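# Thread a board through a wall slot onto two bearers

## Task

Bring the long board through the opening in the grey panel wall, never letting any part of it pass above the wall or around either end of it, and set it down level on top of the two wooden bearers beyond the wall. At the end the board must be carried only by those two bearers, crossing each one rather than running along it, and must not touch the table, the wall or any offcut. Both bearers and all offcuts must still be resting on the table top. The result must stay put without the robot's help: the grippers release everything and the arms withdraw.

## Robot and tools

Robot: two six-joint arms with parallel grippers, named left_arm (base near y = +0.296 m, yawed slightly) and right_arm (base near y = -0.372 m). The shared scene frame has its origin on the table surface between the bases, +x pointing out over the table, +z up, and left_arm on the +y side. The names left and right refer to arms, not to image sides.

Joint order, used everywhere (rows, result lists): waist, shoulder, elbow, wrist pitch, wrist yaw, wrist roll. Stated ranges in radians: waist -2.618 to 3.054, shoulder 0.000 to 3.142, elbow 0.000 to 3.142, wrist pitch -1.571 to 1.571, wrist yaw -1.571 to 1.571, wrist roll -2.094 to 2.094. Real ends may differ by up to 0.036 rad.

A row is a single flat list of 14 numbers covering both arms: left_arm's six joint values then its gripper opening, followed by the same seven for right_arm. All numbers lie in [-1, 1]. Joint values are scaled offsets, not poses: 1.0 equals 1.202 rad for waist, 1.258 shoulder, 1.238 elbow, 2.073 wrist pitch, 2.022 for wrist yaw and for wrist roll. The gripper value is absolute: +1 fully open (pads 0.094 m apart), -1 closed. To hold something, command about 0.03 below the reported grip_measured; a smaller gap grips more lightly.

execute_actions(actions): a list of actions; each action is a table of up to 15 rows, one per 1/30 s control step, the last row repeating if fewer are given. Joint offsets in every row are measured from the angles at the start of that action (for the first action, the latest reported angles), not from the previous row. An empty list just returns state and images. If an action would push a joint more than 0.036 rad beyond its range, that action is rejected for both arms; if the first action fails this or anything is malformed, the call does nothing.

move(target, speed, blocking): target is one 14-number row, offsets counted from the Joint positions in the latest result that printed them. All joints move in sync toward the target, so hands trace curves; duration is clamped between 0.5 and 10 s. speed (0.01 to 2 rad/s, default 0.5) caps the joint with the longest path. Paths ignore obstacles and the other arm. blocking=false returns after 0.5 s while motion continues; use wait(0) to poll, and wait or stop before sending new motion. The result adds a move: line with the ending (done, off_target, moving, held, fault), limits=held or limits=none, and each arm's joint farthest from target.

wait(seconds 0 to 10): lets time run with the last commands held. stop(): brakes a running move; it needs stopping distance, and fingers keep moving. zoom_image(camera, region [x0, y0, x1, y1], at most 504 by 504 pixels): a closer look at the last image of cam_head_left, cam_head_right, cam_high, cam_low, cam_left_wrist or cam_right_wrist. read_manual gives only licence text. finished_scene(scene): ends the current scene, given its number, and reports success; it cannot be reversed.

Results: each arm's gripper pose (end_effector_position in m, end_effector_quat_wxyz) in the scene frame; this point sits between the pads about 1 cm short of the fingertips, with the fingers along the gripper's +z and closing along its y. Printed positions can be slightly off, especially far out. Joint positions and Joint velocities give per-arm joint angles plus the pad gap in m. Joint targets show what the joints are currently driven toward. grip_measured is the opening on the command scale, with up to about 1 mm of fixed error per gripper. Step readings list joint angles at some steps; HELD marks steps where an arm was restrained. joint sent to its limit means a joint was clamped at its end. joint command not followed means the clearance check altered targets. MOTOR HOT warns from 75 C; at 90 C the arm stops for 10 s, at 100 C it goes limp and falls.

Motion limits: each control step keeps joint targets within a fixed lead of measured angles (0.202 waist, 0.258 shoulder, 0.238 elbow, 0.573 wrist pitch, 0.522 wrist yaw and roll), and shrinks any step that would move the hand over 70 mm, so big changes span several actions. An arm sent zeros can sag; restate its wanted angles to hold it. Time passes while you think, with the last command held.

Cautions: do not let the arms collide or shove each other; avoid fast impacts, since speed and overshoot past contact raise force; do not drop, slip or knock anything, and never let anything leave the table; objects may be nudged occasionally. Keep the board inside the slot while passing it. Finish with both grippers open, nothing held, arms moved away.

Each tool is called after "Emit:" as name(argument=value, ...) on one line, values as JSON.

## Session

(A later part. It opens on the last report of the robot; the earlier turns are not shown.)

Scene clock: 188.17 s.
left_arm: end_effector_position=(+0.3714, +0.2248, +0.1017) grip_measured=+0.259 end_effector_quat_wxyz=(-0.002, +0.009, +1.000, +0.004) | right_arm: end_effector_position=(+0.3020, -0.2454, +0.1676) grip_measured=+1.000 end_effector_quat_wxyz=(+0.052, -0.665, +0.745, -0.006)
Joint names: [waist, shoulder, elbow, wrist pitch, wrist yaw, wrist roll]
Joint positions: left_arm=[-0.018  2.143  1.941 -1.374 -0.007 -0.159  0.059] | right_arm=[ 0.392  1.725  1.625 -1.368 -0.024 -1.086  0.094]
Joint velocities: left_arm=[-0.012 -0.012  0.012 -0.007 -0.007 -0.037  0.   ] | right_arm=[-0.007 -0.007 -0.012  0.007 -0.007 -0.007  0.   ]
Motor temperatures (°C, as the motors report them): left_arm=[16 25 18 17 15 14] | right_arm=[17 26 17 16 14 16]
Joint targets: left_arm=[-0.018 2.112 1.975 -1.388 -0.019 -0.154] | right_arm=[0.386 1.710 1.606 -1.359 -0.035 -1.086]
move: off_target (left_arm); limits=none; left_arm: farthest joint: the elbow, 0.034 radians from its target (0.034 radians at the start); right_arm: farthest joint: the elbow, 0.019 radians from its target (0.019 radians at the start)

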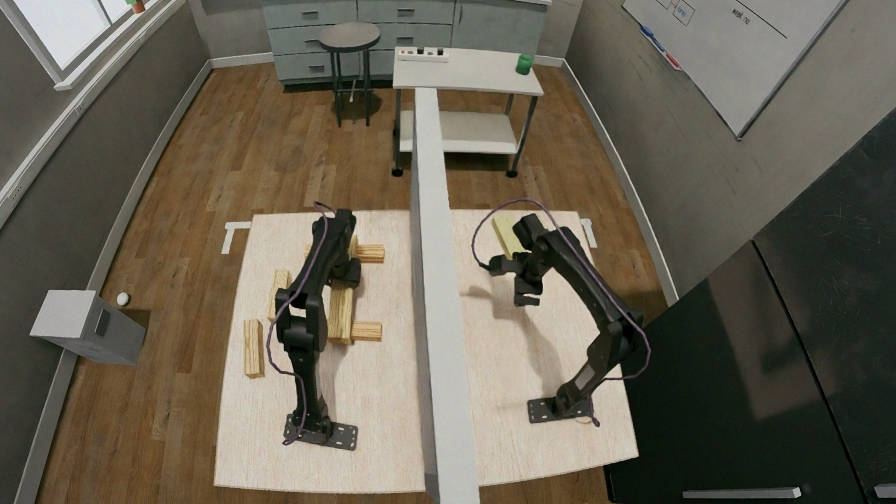

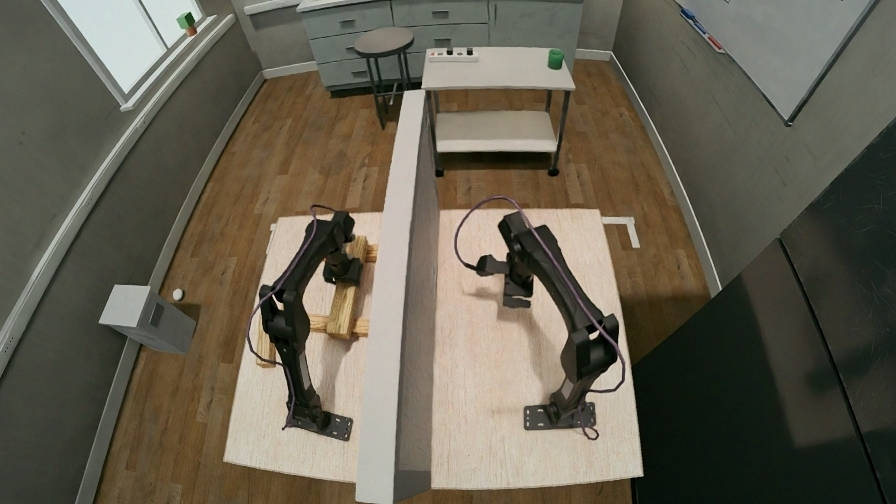

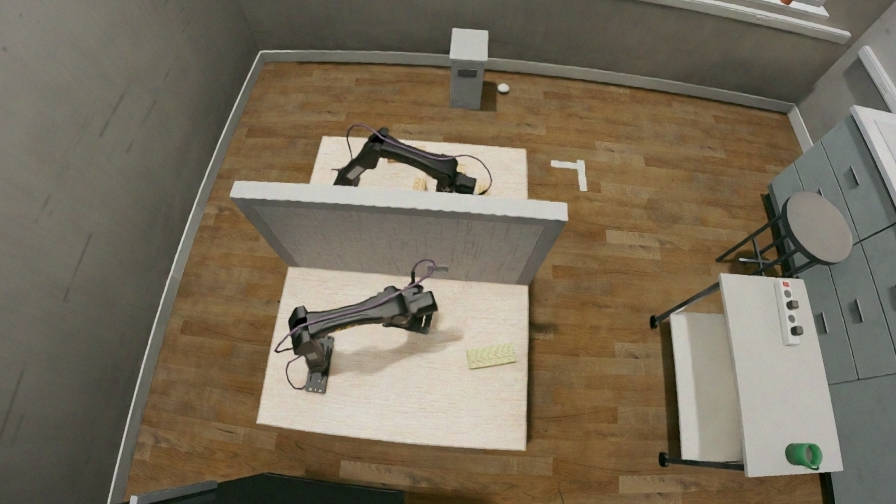

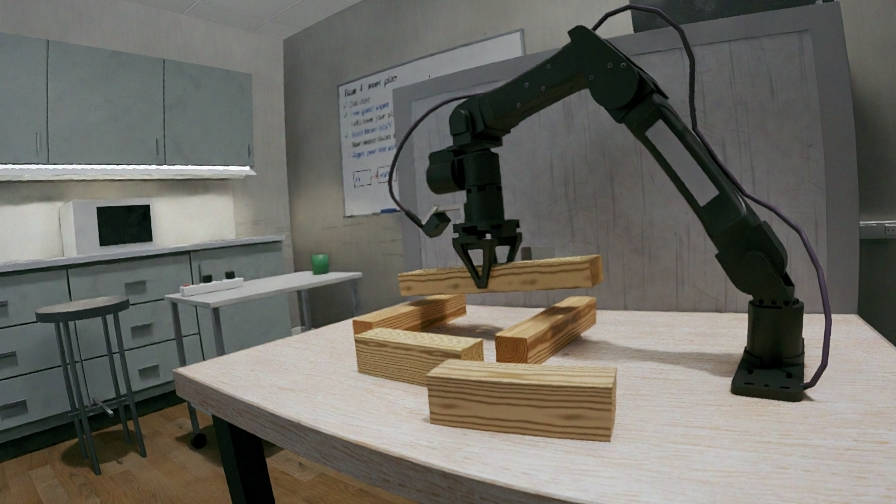

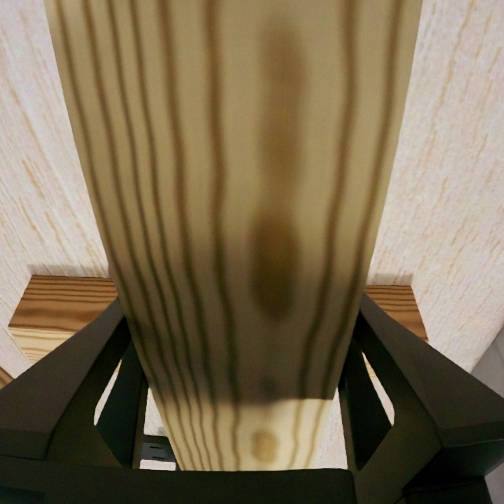

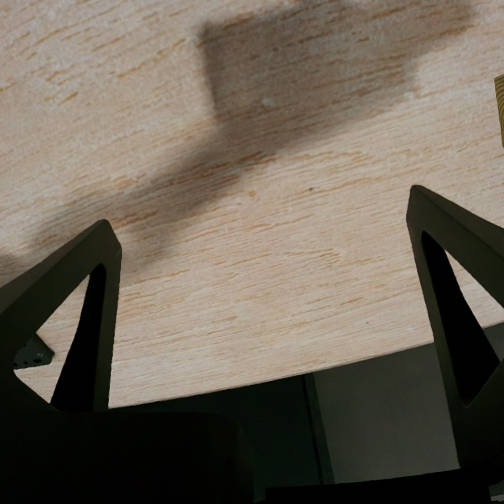

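Emit:
execute_actions(actions=[[[0.0025,-0.0212,-0.008,0.0032,-0.0059,0.0025,0.2,-0.005,-0.0119,-0.0153,0.0043,-0.0054,0,1],[0.0025,-0.0178,-0.011,0.0064,-0.0059,0.0025,0.2,-0.005,-0.0119,-0.0153,0.0043,-0.0054,0,1],[0.0025,-0.0144,-0.014,0.0096,-0.0059,0.0025,0.2,-0.005,-0.0119,-0.0153,0.0043,-0.0054,0,1],[0.0025,-0.0111,-0.017,0.0129,-0.0059,0.0025,0.2,-0.005,-0.0119,-0.0153,0.0043,-0.0054,0,1],[0.0025,-0.0077,-0.02,0.0161,-0.0059,0.0025,0.2,-0.005,-0.0119,-0.0153,0.0043,-0.0054,0,1],[0.0025,-0.0043,-0.023,0.0193,-0.0059,0.0025,0.2,-0.005,-0.0119,-0.0153,0.0043,-0.0054,0,1],[0.0025,-0.0009,-0.026,0.0225,-0.0059,0.0025,0.2,-0.005,-0.0119,-0.0153,0.0043,-0.0054,0,1],[0.0025,0.0025,-0.0291,0.0257,-0.0059,0.0025,0.2,-0.005,-0.0119,-0.0153,0.0043,-0.0054,0,1],[0.0025,0.0059,-0.0321,0.0289,-0.0059,0.0025,0.2,-0.005,-0.0119,-0.0153,0.0043,-0.0054,0,1],[0.0025,0.0093,-0.0351,0.0321,-0.0059,0.0025,0.2,-0.005,-0.0119,-0.0153,0.0043,-0.0054,0,1],[0.0025,0.0127,-0.0381,0.0353,-0.0059,0.0025,0.2,-0.005,-0.0119,-0.0153,0.0043,-0.0054,0,1],[0.0025,0.016,-0.0411,0.0386,-0.0059,0.0025,0.2,-0.005,-0.0119,-0.0153,0.0043,-0.0054,0,1],[0.0025,0.0194,-0.0441,0.0418,-0.0059,0.0025,0.2,-0.005,-0.0119,-0.0153,0.0043,-0.0054,0,1],[0.0025,0.0228,-0.0471,0.045,-0.0059,0.0025,0.2,-0.005,-0.0119,-0.0153,0.0043,-0.0054,0,1],[0.0025,0.0262,-0.0501,0.0482,-0.0059,0.0025,0.2,-0.005,-0.0119,-0.0153,0.0043,-0.0054,0,1]]])

Emit:
wait(seconds=0.4)

Scene clock: 189.57 s.
left_arm: end_effector_position=(+0.3758, +0.2246, +0.0805) grip_measured=+0.259 end_effector_quat_wxyz=(-0.004, +0.010, +1.000, +0.006) | right_arm: end_effector_position=(+0.3020, -0.2454, +0.1676) grip_measured=+1.000 end_effector_quat_wxyz=(+0.052, -0.665, +0.745, -0.006)
Joint names: [waist, shoulder, elbow, wrist pitch, wrist yaw, wrist roll]
Joint positions: left_arm=[-0.018  2.167  1.895 -1.308 -0.011 -0.159  0.059] | right_arm=[ 0.392  1.725  1.625 -1.368 -0.024 -1.086  0.094]
Joint velocities: left_arm=[-0.007  0.115 -0.105  0.286 -0.125 -0.051  0.   ] | right_arm=[-0.002 -0.007 -0.022 -0.051  0.022  0.022  0.   ]
Motor temperatures (°C, as the motors report them): left_arm=[16 25 18 17 15 14] | right_arm=[17 25 17 16 14 16]
Joint targets: left_arm=[-0.015 2.176 1.879 -1.274 -0.019 -0.155] | right_arm=[0.386 1.710 1.606 -1.359 -0.035 -1.086]
Step readings (joint positions):
0: left_arm=[-0.018 2.143 1.941 -1.374 -0.008 -0.159] | right_arm=[0.392 1.725 1.625 -1.368 -0.024 -1.086]
1: left_arm=[-0.018 2.143 1.941 -1.374 -0.008 -0.159] | right_arm=[0.392 1.725 1.625 -1.368 -0.024 -1.086]
2: left_arm=[-0.018 2.143 1.941 -1.373 -0.008 -0.159] | right_arm=[0.392 1.725 1.625 -1.368 -0.024 -1.086]
4: left_arm=[-0.018 2.143 1.938 -1.369 -0.008 -0.159] | right_arm=[0.392 1.725 1.625 -1.368 -0.024 -1.086]
8: left_arm=[-0.018 2.143 1.919 -1.349 -0.008 -0.159] | right_arm=[0.392 1.725 1.625 -1.368 -0.024 -1.086]
15: Joint positions above

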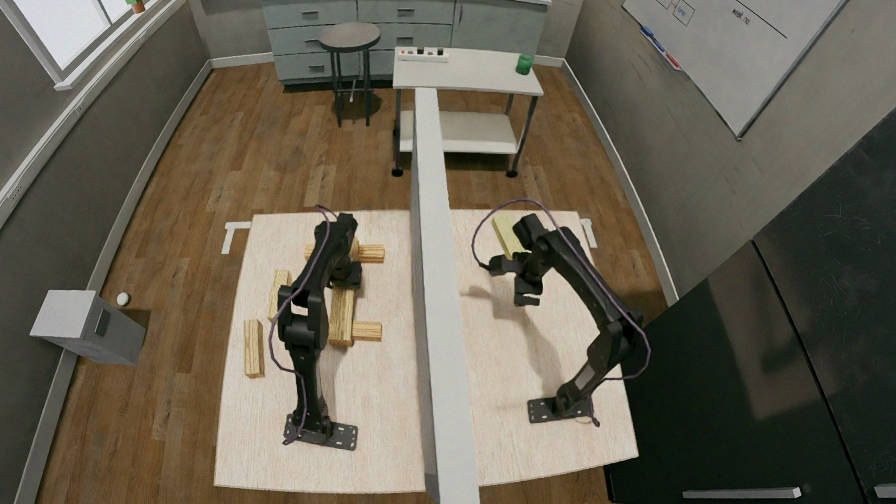

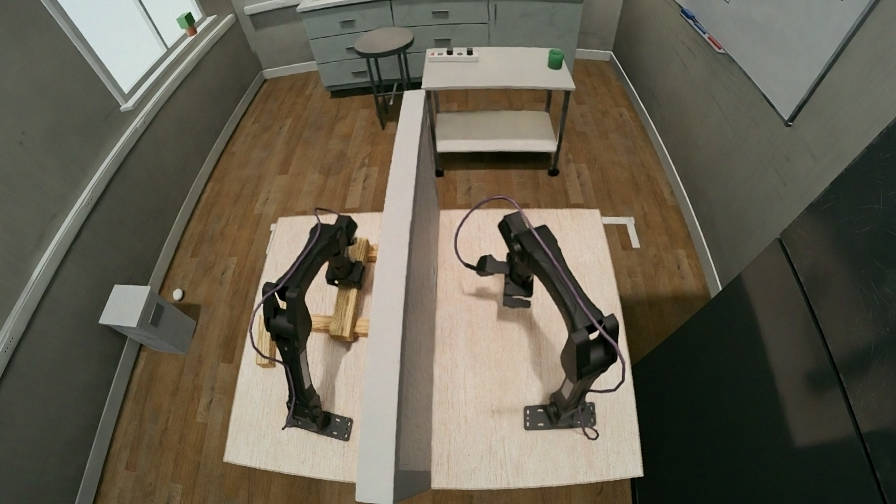

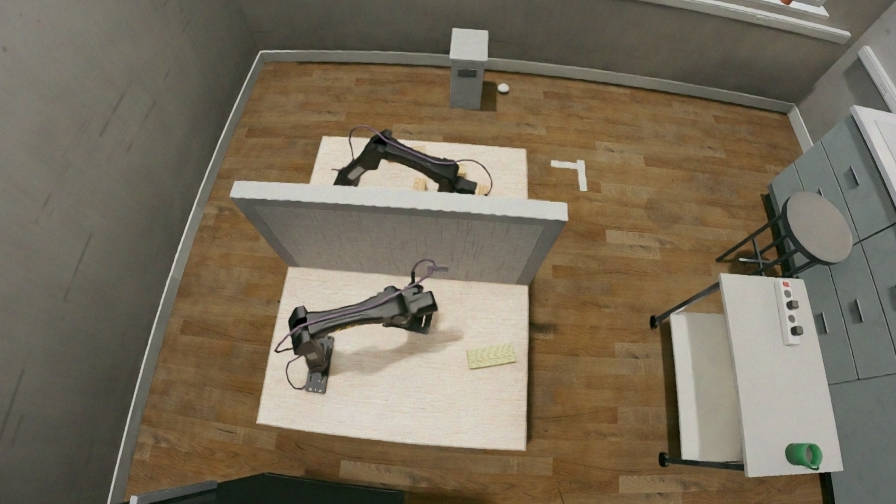

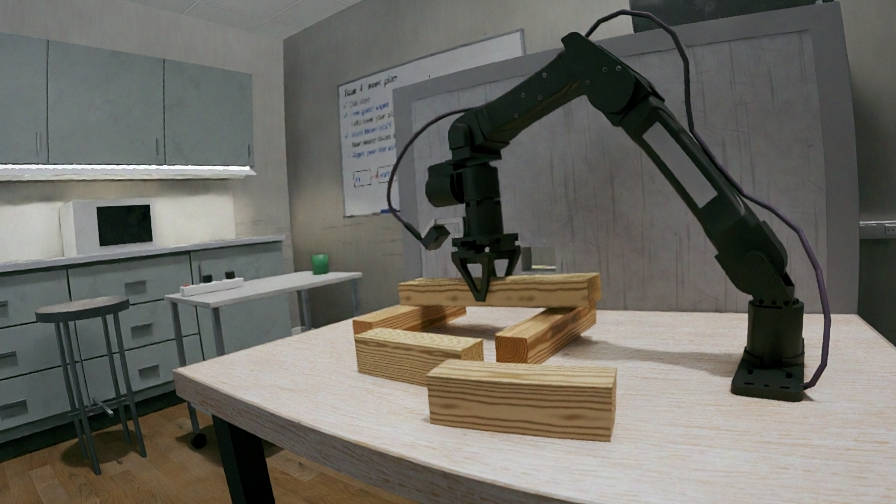

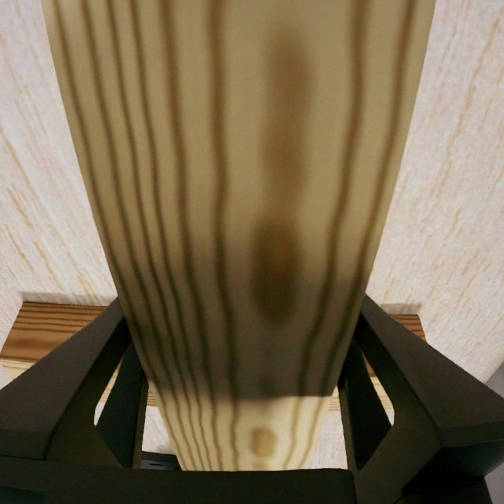

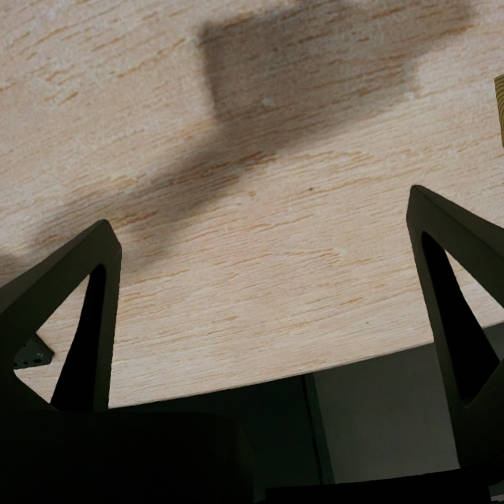

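Scene clock: 189.97 s.
left_arm: end_effector_position=(+0.3819, +0.2242, +0.0767) grip_measured=+0.258 end_effector_quat_wxyz=(+0.006, +0.010, +1.000, +0.006) | right_arm: end_effector_position=(+0.3020, -0.2454, +0.1676) grip_measured=+1.000 end_effector_quat_wxyz=(+0.052, -0.665, +0.745, -0.006)
Joint names: [waist, shoulder, elbow, wrist pitch, wrist yaw, wrist roll]
Joint positions: left_arm=[-0.018  2.174  1.891 -1.277 -0.014 -0.159  0.059] | right_arm=[ 0.392  1.725  1.625 -1.368 -0.024 -1.086  0.094]
Joint velocities: left_arm=[-0.022 -0.002 -0.012 -0.007  0.081 -0.081 -0.   ] | right_arm=[-0.007 -0.007 -0.007 -0.022 -0.066 -0.007  0.   ]
Motor temperatures (°C, as the motors report them): left_arm=[16 25 18 17 15 14] | right_arm=[17 25 17 16 14 16]
Joint targets: left_arm=[-0.015 2.176 1.879 -1.274 -0.019 -0.155] | right_arm=[0.386 1.710 1.606 -1.359 -0.035 -1.086]
wait: 0.40 s; at rest by 0.33 s

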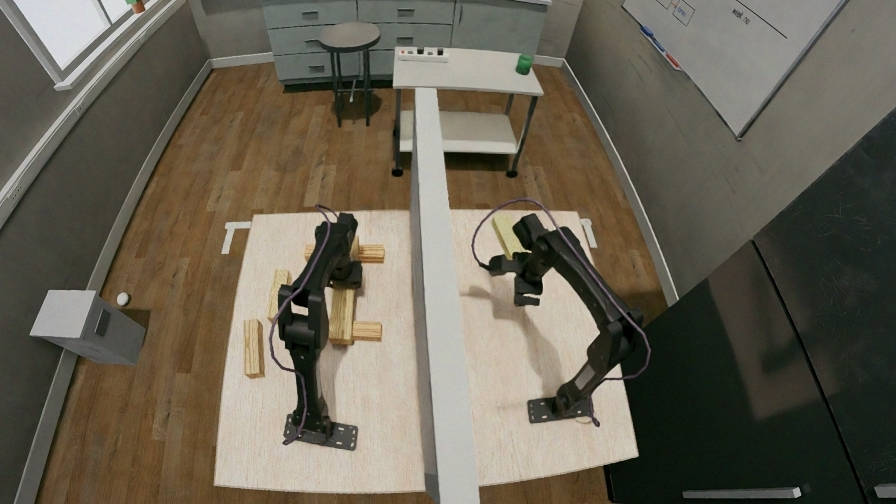

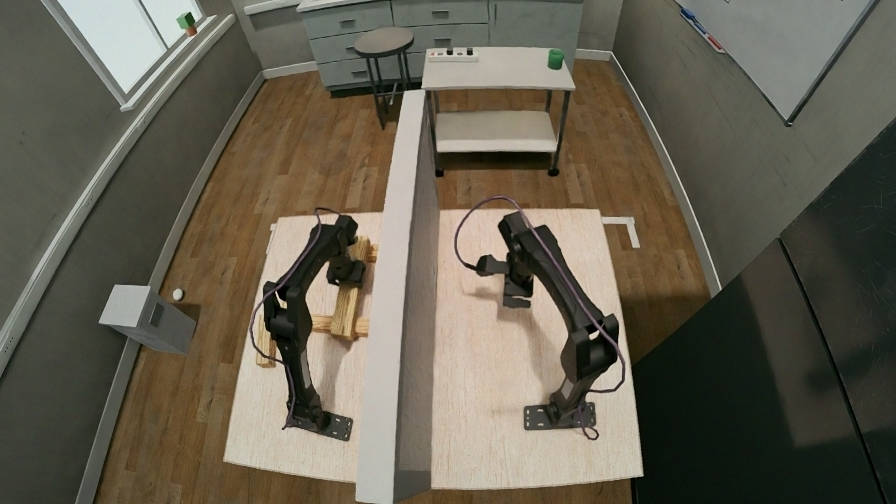

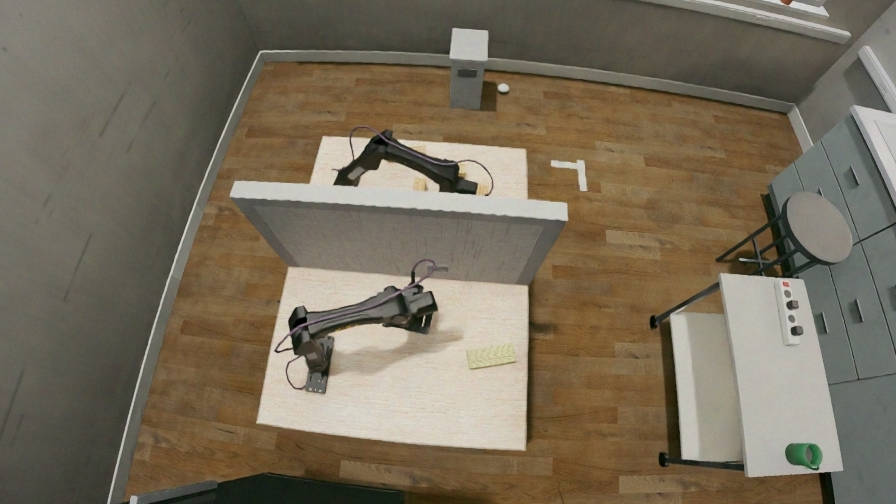

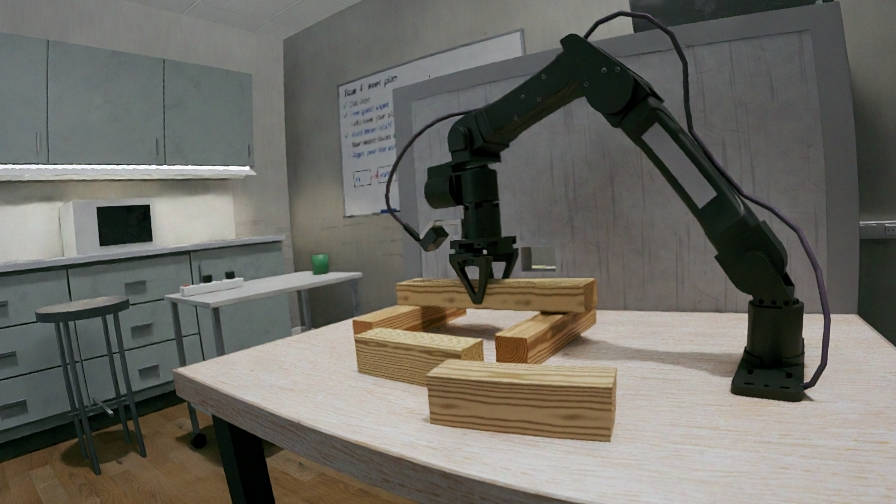

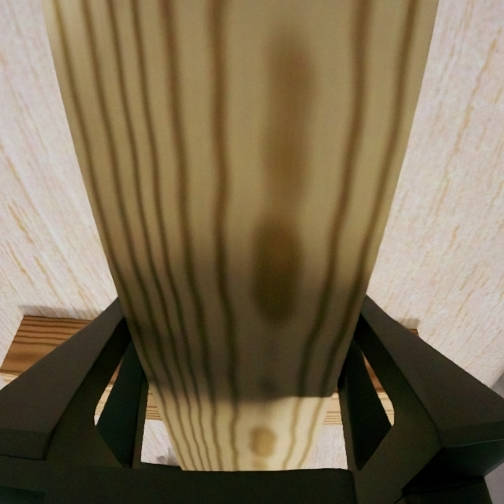

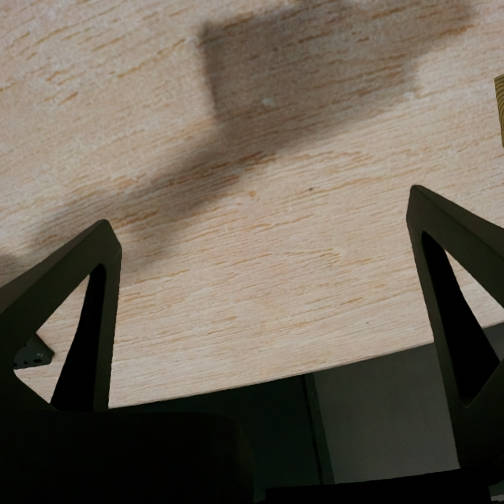

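Emit:
execute_actions(actions=[[[0.0025,-0.0111,0.012,0,0,0,1,-0.005,-0.0119,-0.0153,0.0043,-0.0054,0,1],[0.0025,-0.0111,0.012,0,0,0,1,-0.005,-0.0119,-0.0153,0.0043,-0.0054,0,1],[0.0025,-0.0111,0.012,0,0,0,1,-0.005,-0.0119,-0.0153,0.0043,-0.0054,0,1],[0.0025,-0.0111,0.012,0,0,0,1,-0.005,-0.0119,-0.0153,0.0043,-0.0054,0,1],[0.0025,-0.0111,0.012,0,0,0,1,-0.005,-0.0119,-0.0153,0.0043,-0.0054,0,1],[0.0025,-0.0111,0.0287,-0.0101,0,0,1,-0.005,-0.0119,-0.0153,0.0043,-0.0054,0,1],[0.0025,-0.0111,0.0453,-0.0203,0,0,1,-0.005,-0.0119,-0.0153,0.0043,-0.0054,0,1],[0.0025,-0.0111,0.062,-0.0304,0,0,1,-0.005,-0.0119,-0.0153,0.0043,-0.0054,0,1],[0.0025,-0.0111,0.0786,-0.0405,0,0,1,-0.005,-0.0119,-0.0153,0.0043,-0.0054,0,1],[0.0025,-0.0111,0.0953,-0.0507,0,0,1,-0.005,-0.0119,-0.0153,0.0043,-0.0054,0,1],[0.0025,-0.0111,0.1119,-0.0608,0,0,1,-0.005,-0.0119,-0.0153,0.0043,-0.0054,0,1],[0.0025,-0.0111,0.1286,-0.0709,0,0,1,-0.005,-0.0119,-0.0153,0.0043,-0.0054,0,1],[0.0025,-0.0111,0.1452,-0.081,0,0,1,-0.005,-0.0119,-0.0153,0.0043,-0.0054,0,1],[0.0025,-0.0111,0.1619,-0.0912,0,0,1,-0.005,-0.0119,-0.0153,0.0043,-0.0054,0,1],[0.0025,-0.0111,0.1785,-0.1013,0,0,1,-0.005,-0.0119,-0.0153,0.0043,-0.0054,0,1]]])

Emit:
wait(seconds=0.3)

Scene clock: 191.20 s.
left_arm: end_effector_position=(+0.3893, +0.2228, +0.1167) grip_measured=+1.000 end_effector_quat_wxyz=(+0.024, +0.010, +1.000, +0.003) | right_arm: end_effector_position=(+0.3020, -0.2454, +0.1676) grip_measured=+1.000 end_effector_quat_wxyz=(+0.052, -0.665, +0.745, -0.006)
Joint names: [waist, shoulder, elbow, wrist pitch, wrist yaw, wrist roll]
Joint positions: left_arm=[-0.018  2.174  2.049 -1.399 -0.014 -0.159  0.094] | right_arm=[ 0.392  1.725  1.625 -1.368 -0.024 -1.086  0.094]
Joint velocities: left_arm=[ 0.012  0.012  0.623 -0.491 -0.007 -0.022  0.   ] | right_arm=[-0.007 -0.022 -0.007 -0.051  0.022  0.022  0.   ]
Motor temperatures (°C, as the motors report them): left_arm=[16 25 18 17 15 14] | right_arm=[17 25 17 16 14 16]
Joint targets: left_arm=[-0.015 2.160 2.112 -1.487 -0.014 -0.159] | right_arm=[0.386 1.710 1.606 -1.359 -0.035 -1.086]
Step readings (joint positions):
0: left_arm=[-0.018 2.174 1.891 -1.277 -0.014 -0.159] | right_arm=[0.392 1.725 1.625 -1.368 -0.024 -1.086]
1: left_arm=[-0.018 2.174 1.891 -1.277 -0.014 -0.159] | right_arm=[0.392 1.725 1.625 -1.368 -0.024 -1.086]
2: left_arm=[-0.018 2.174 1.891 -1.277 -0.014 -0.159] | right_arm=[0.392 1.725 1.625 -1.368 -0.024 -1.086]
4: left_arm=[-0.018 2.174 1.891 -1.277 -0.014 -0.159] | right_arm=[0.392 1.725 1.625 -1.368 -0.024 -1.086]
8: left_arm=[-0.018 2.174 1.904 -1.295 -0.014 -0.159] | right_arm=[0.392 1.725 1.625 -1.368 -0.024 -1.086]
15: Joint positions above

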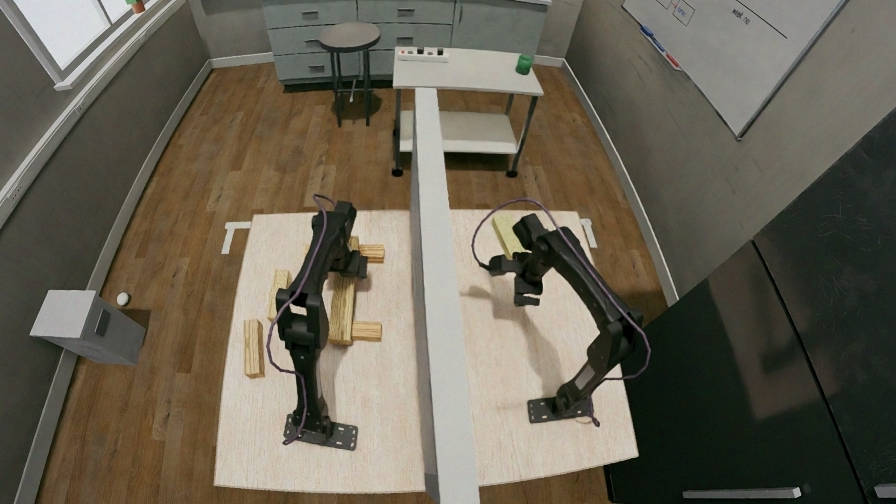

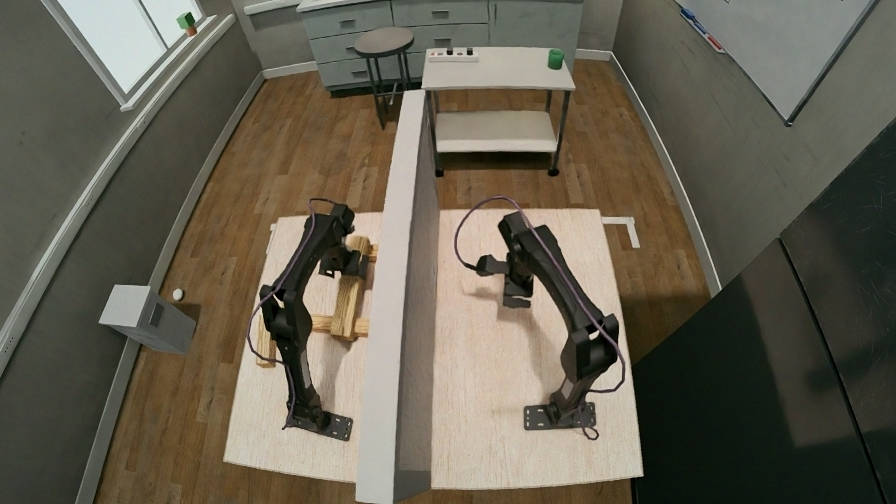

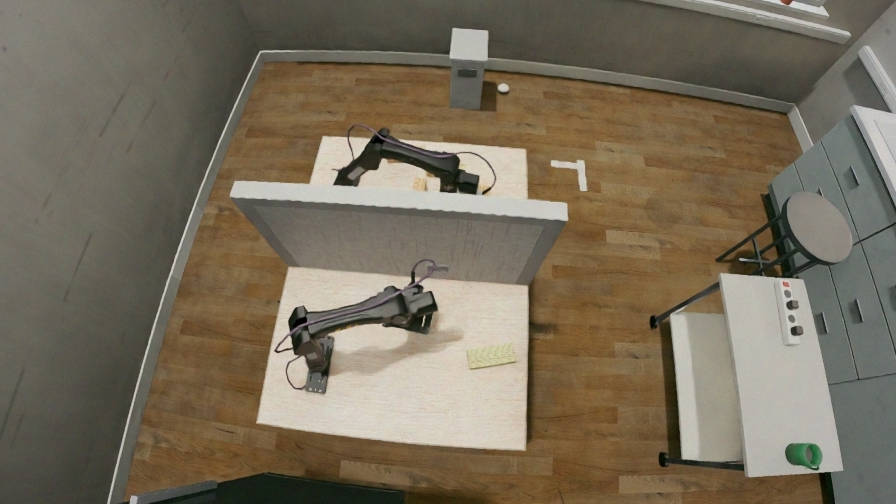

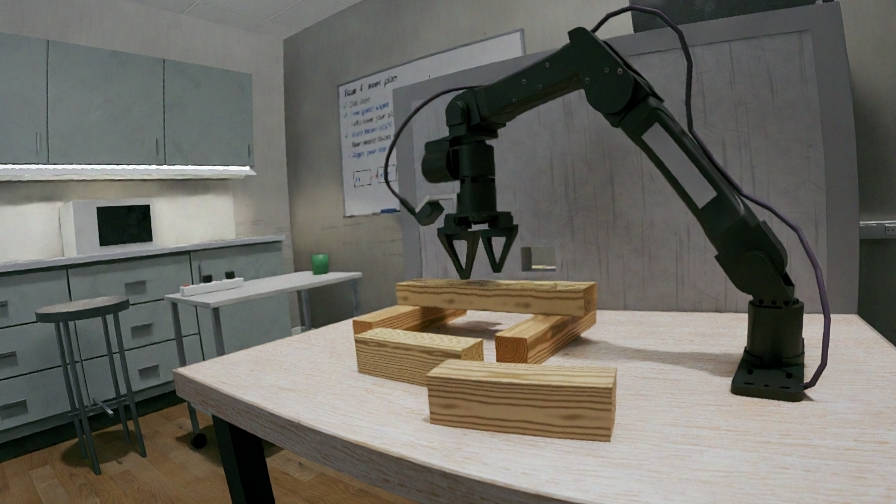

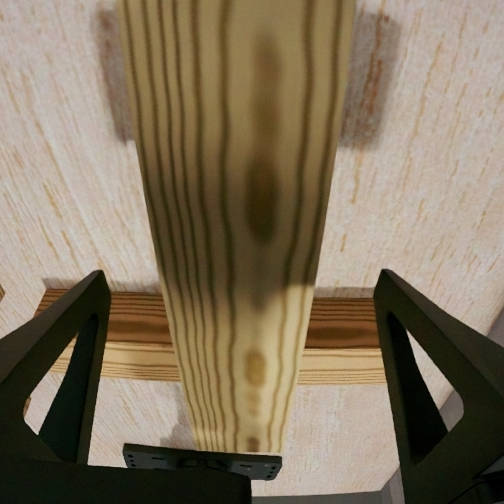

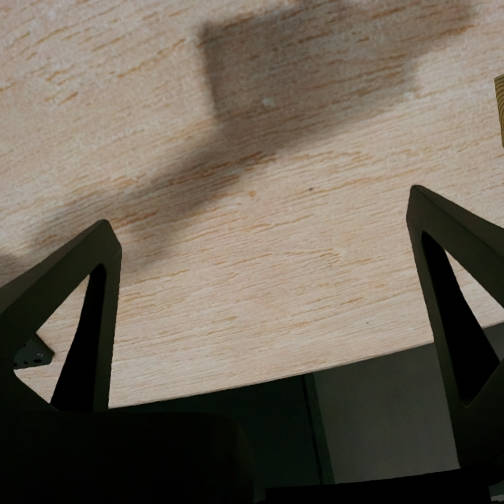

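Scene clock: 191.50 s.
left_arm: end_effector_position=(+0.3810, +0.2243, +0.1265) grip_measured=+1.000 end_effector_quat_wxyz=(+0.010, +0.010, +1.000, +0.005) | right_arm: end_effector_position=(+0.3020, -0.2454, +0.1676) grip_measured=+1.000 end_effector_quat_wxyz=(+0.052, -0.665, +0.745, -0.006)
Joint names: [waist, shoulder, elbow, wrist pitch, wrist yaw, wrist roll]
Joint positions: left_arm=[-0.018  2.173  2.087 -1.467 -0.014 -0.159  0.094] | right_arm=[ 0.392  1.725  1.625 -1.368 -0.024 -1.086  0.094]
Joint velocities: left_arm=[ 0.012  0.007  0.007 -0.081 -0.007  0.022  0.   ] | right_arm=[-0.002 -0.007  0.002  0.081 -0.007 -0.037  0.   ]
Motor temperatures (°C, as the motors report them): left_arm=[16 25 18 17 15 14] | right_arm=[17 25 17 16 14 16]
Joint targets: left_arm=[-0.015 2.160 2.112 -1.487 -0.014 -0.159] | right_arm=[0.386 1.710 1.606 -1.359 -0.035 -1.086]
wait: 0.30 s; no rest

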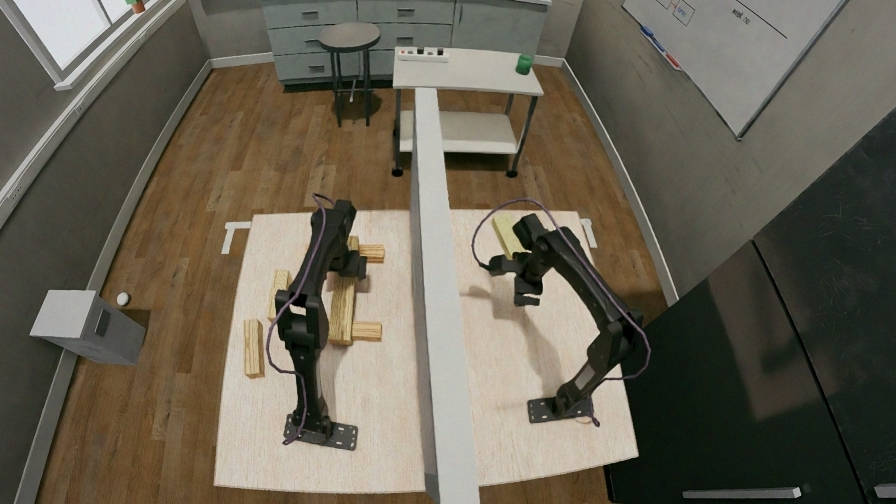

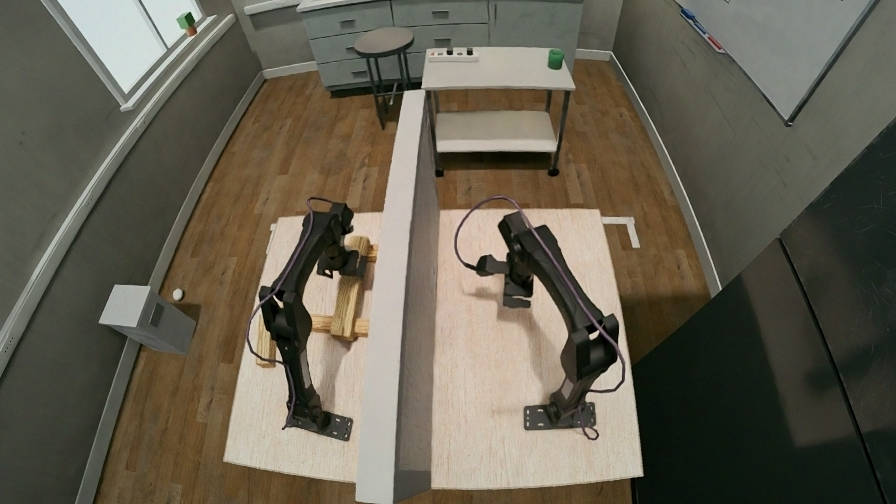

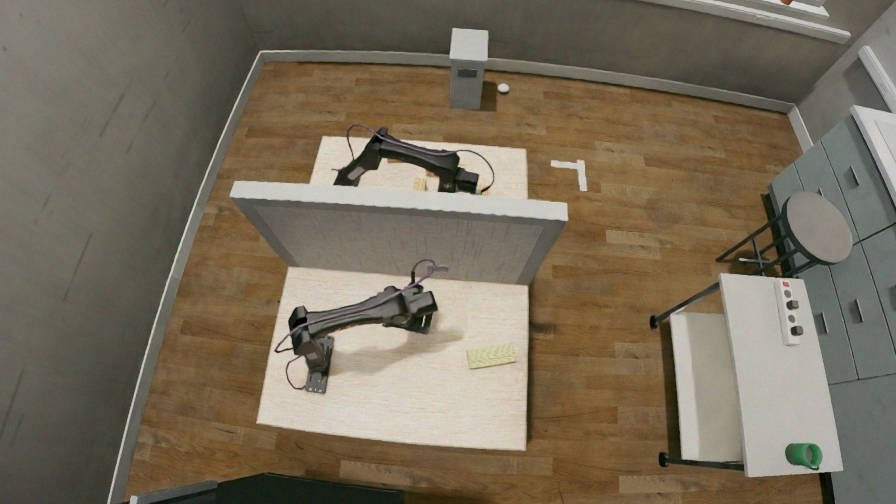

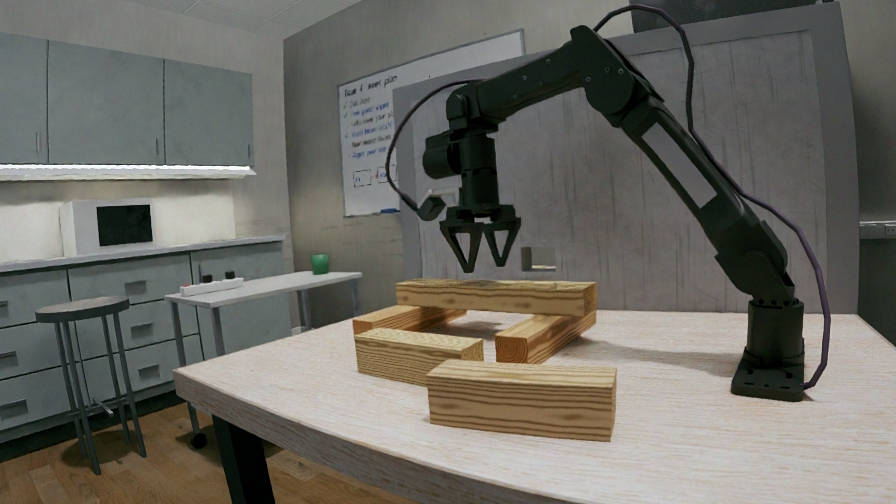

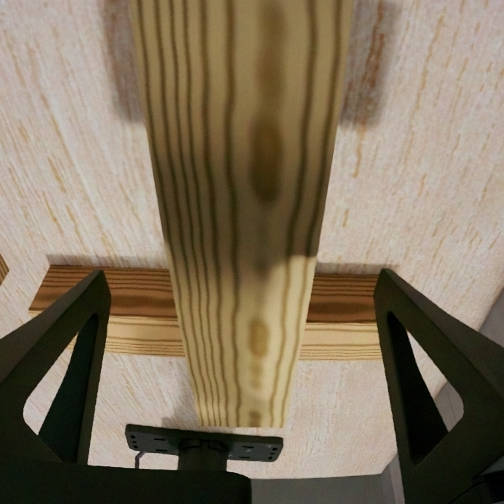

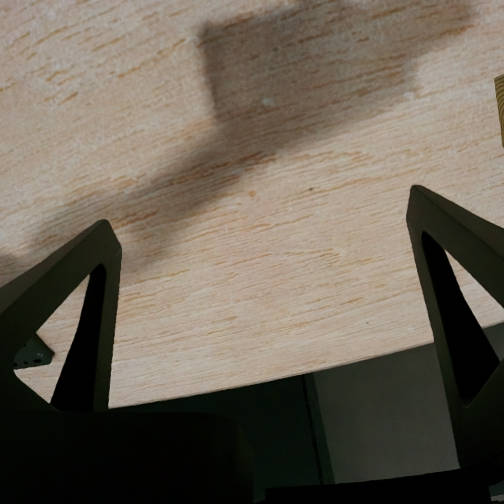

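Emit:
move(target=[0,-0.27,-0.1,-0.01,0,0,1,-0.005,-0.0119,-0.0153,0.0043,-0.0054,0,1], speed=0.8)

Scene clock: 192.70 s.
left_arm: end_effector_position=(+0.3383, +0.2320, +0.2278) grip_measured=+1.000 end_effector_quat_wxyz=(+0.118, +0.009, +0.993, -0.013) | right_arm: end_effector_position=(+0.3020, -0.2454, +0.1676) grip_measured=+1.000 end_effector_quat_wxyz=(+0.052, -0.665, +0.745, -0.006)
Joint names: [waist, shoulder, elbow, wrist pitch, wrist yaw, wrist roll]
Joint positions: left_arm=[-0.018  1.831  1.979 -1.481 -0.014 -0.159  0.094] | right_arm=[ 0.392  1.725  1.625 -1.368 -0.024 -1.086  0.094]
Joint velocities: left_arm=[-0.002  0.002  0.007 -0.022  0.051  0.037  0.   ] | right_arm=[-0.007 -0.002 -0.017  0.022  0.022 -0.007  0.   ]
Motor temperatures (°C, as the motors report them): left_arm=[16 25 18 17 15 14] | right_arm=[17 25 17 16 14 16]
Joint targets: left_arm=[-0.018 1.833 1.964 -1.487 -0.014 -0.159] | right_arm=[0.386 1.710 1.606 -1.359 -0.035 -1.086]
move: done; limits=none; left_arm: farthest joint: the elbow, 0.016 radians from its target (0.124 radians at the start); right_arm: farthest joint: the elbow, 0.019 radians from its target (0.019 radians at the start)

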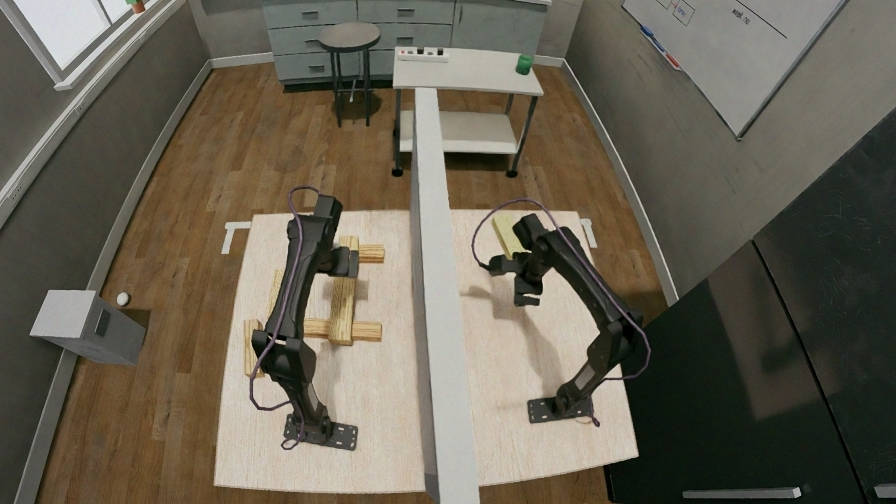

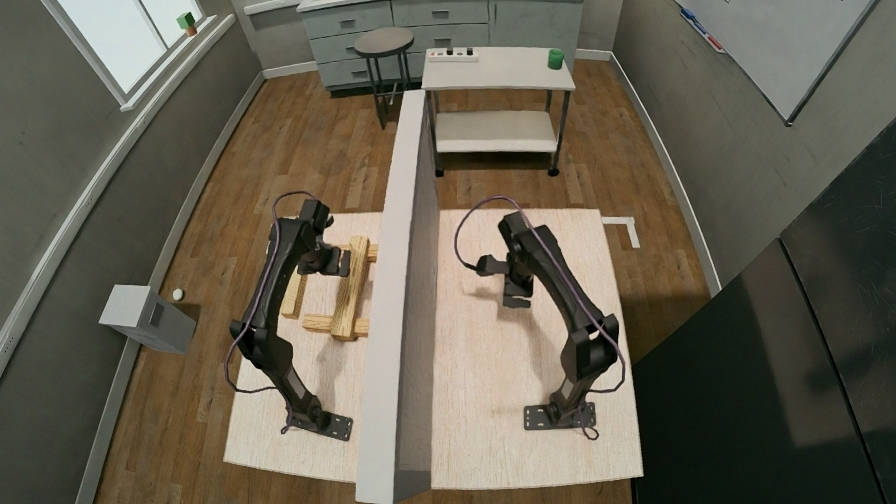

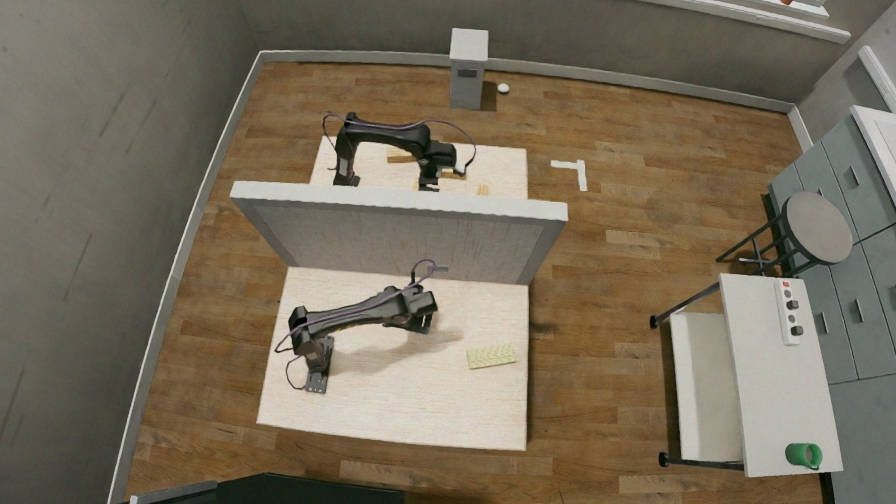

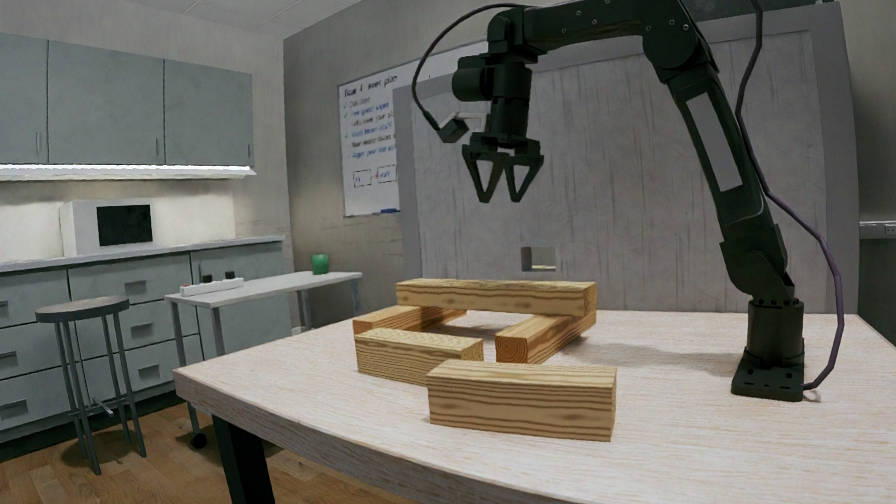

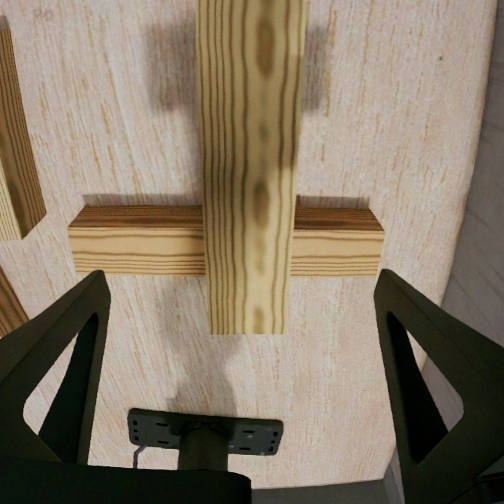

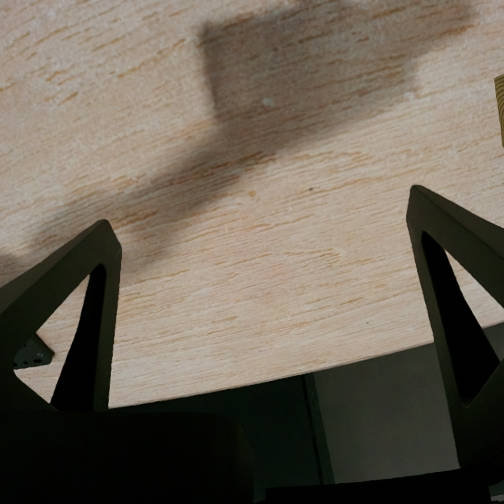

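The board rests across both bearers, and both arms are clear. Ending scene 1.

Emit:
finished_scene(scene=1)

The scene is finished: the task was done.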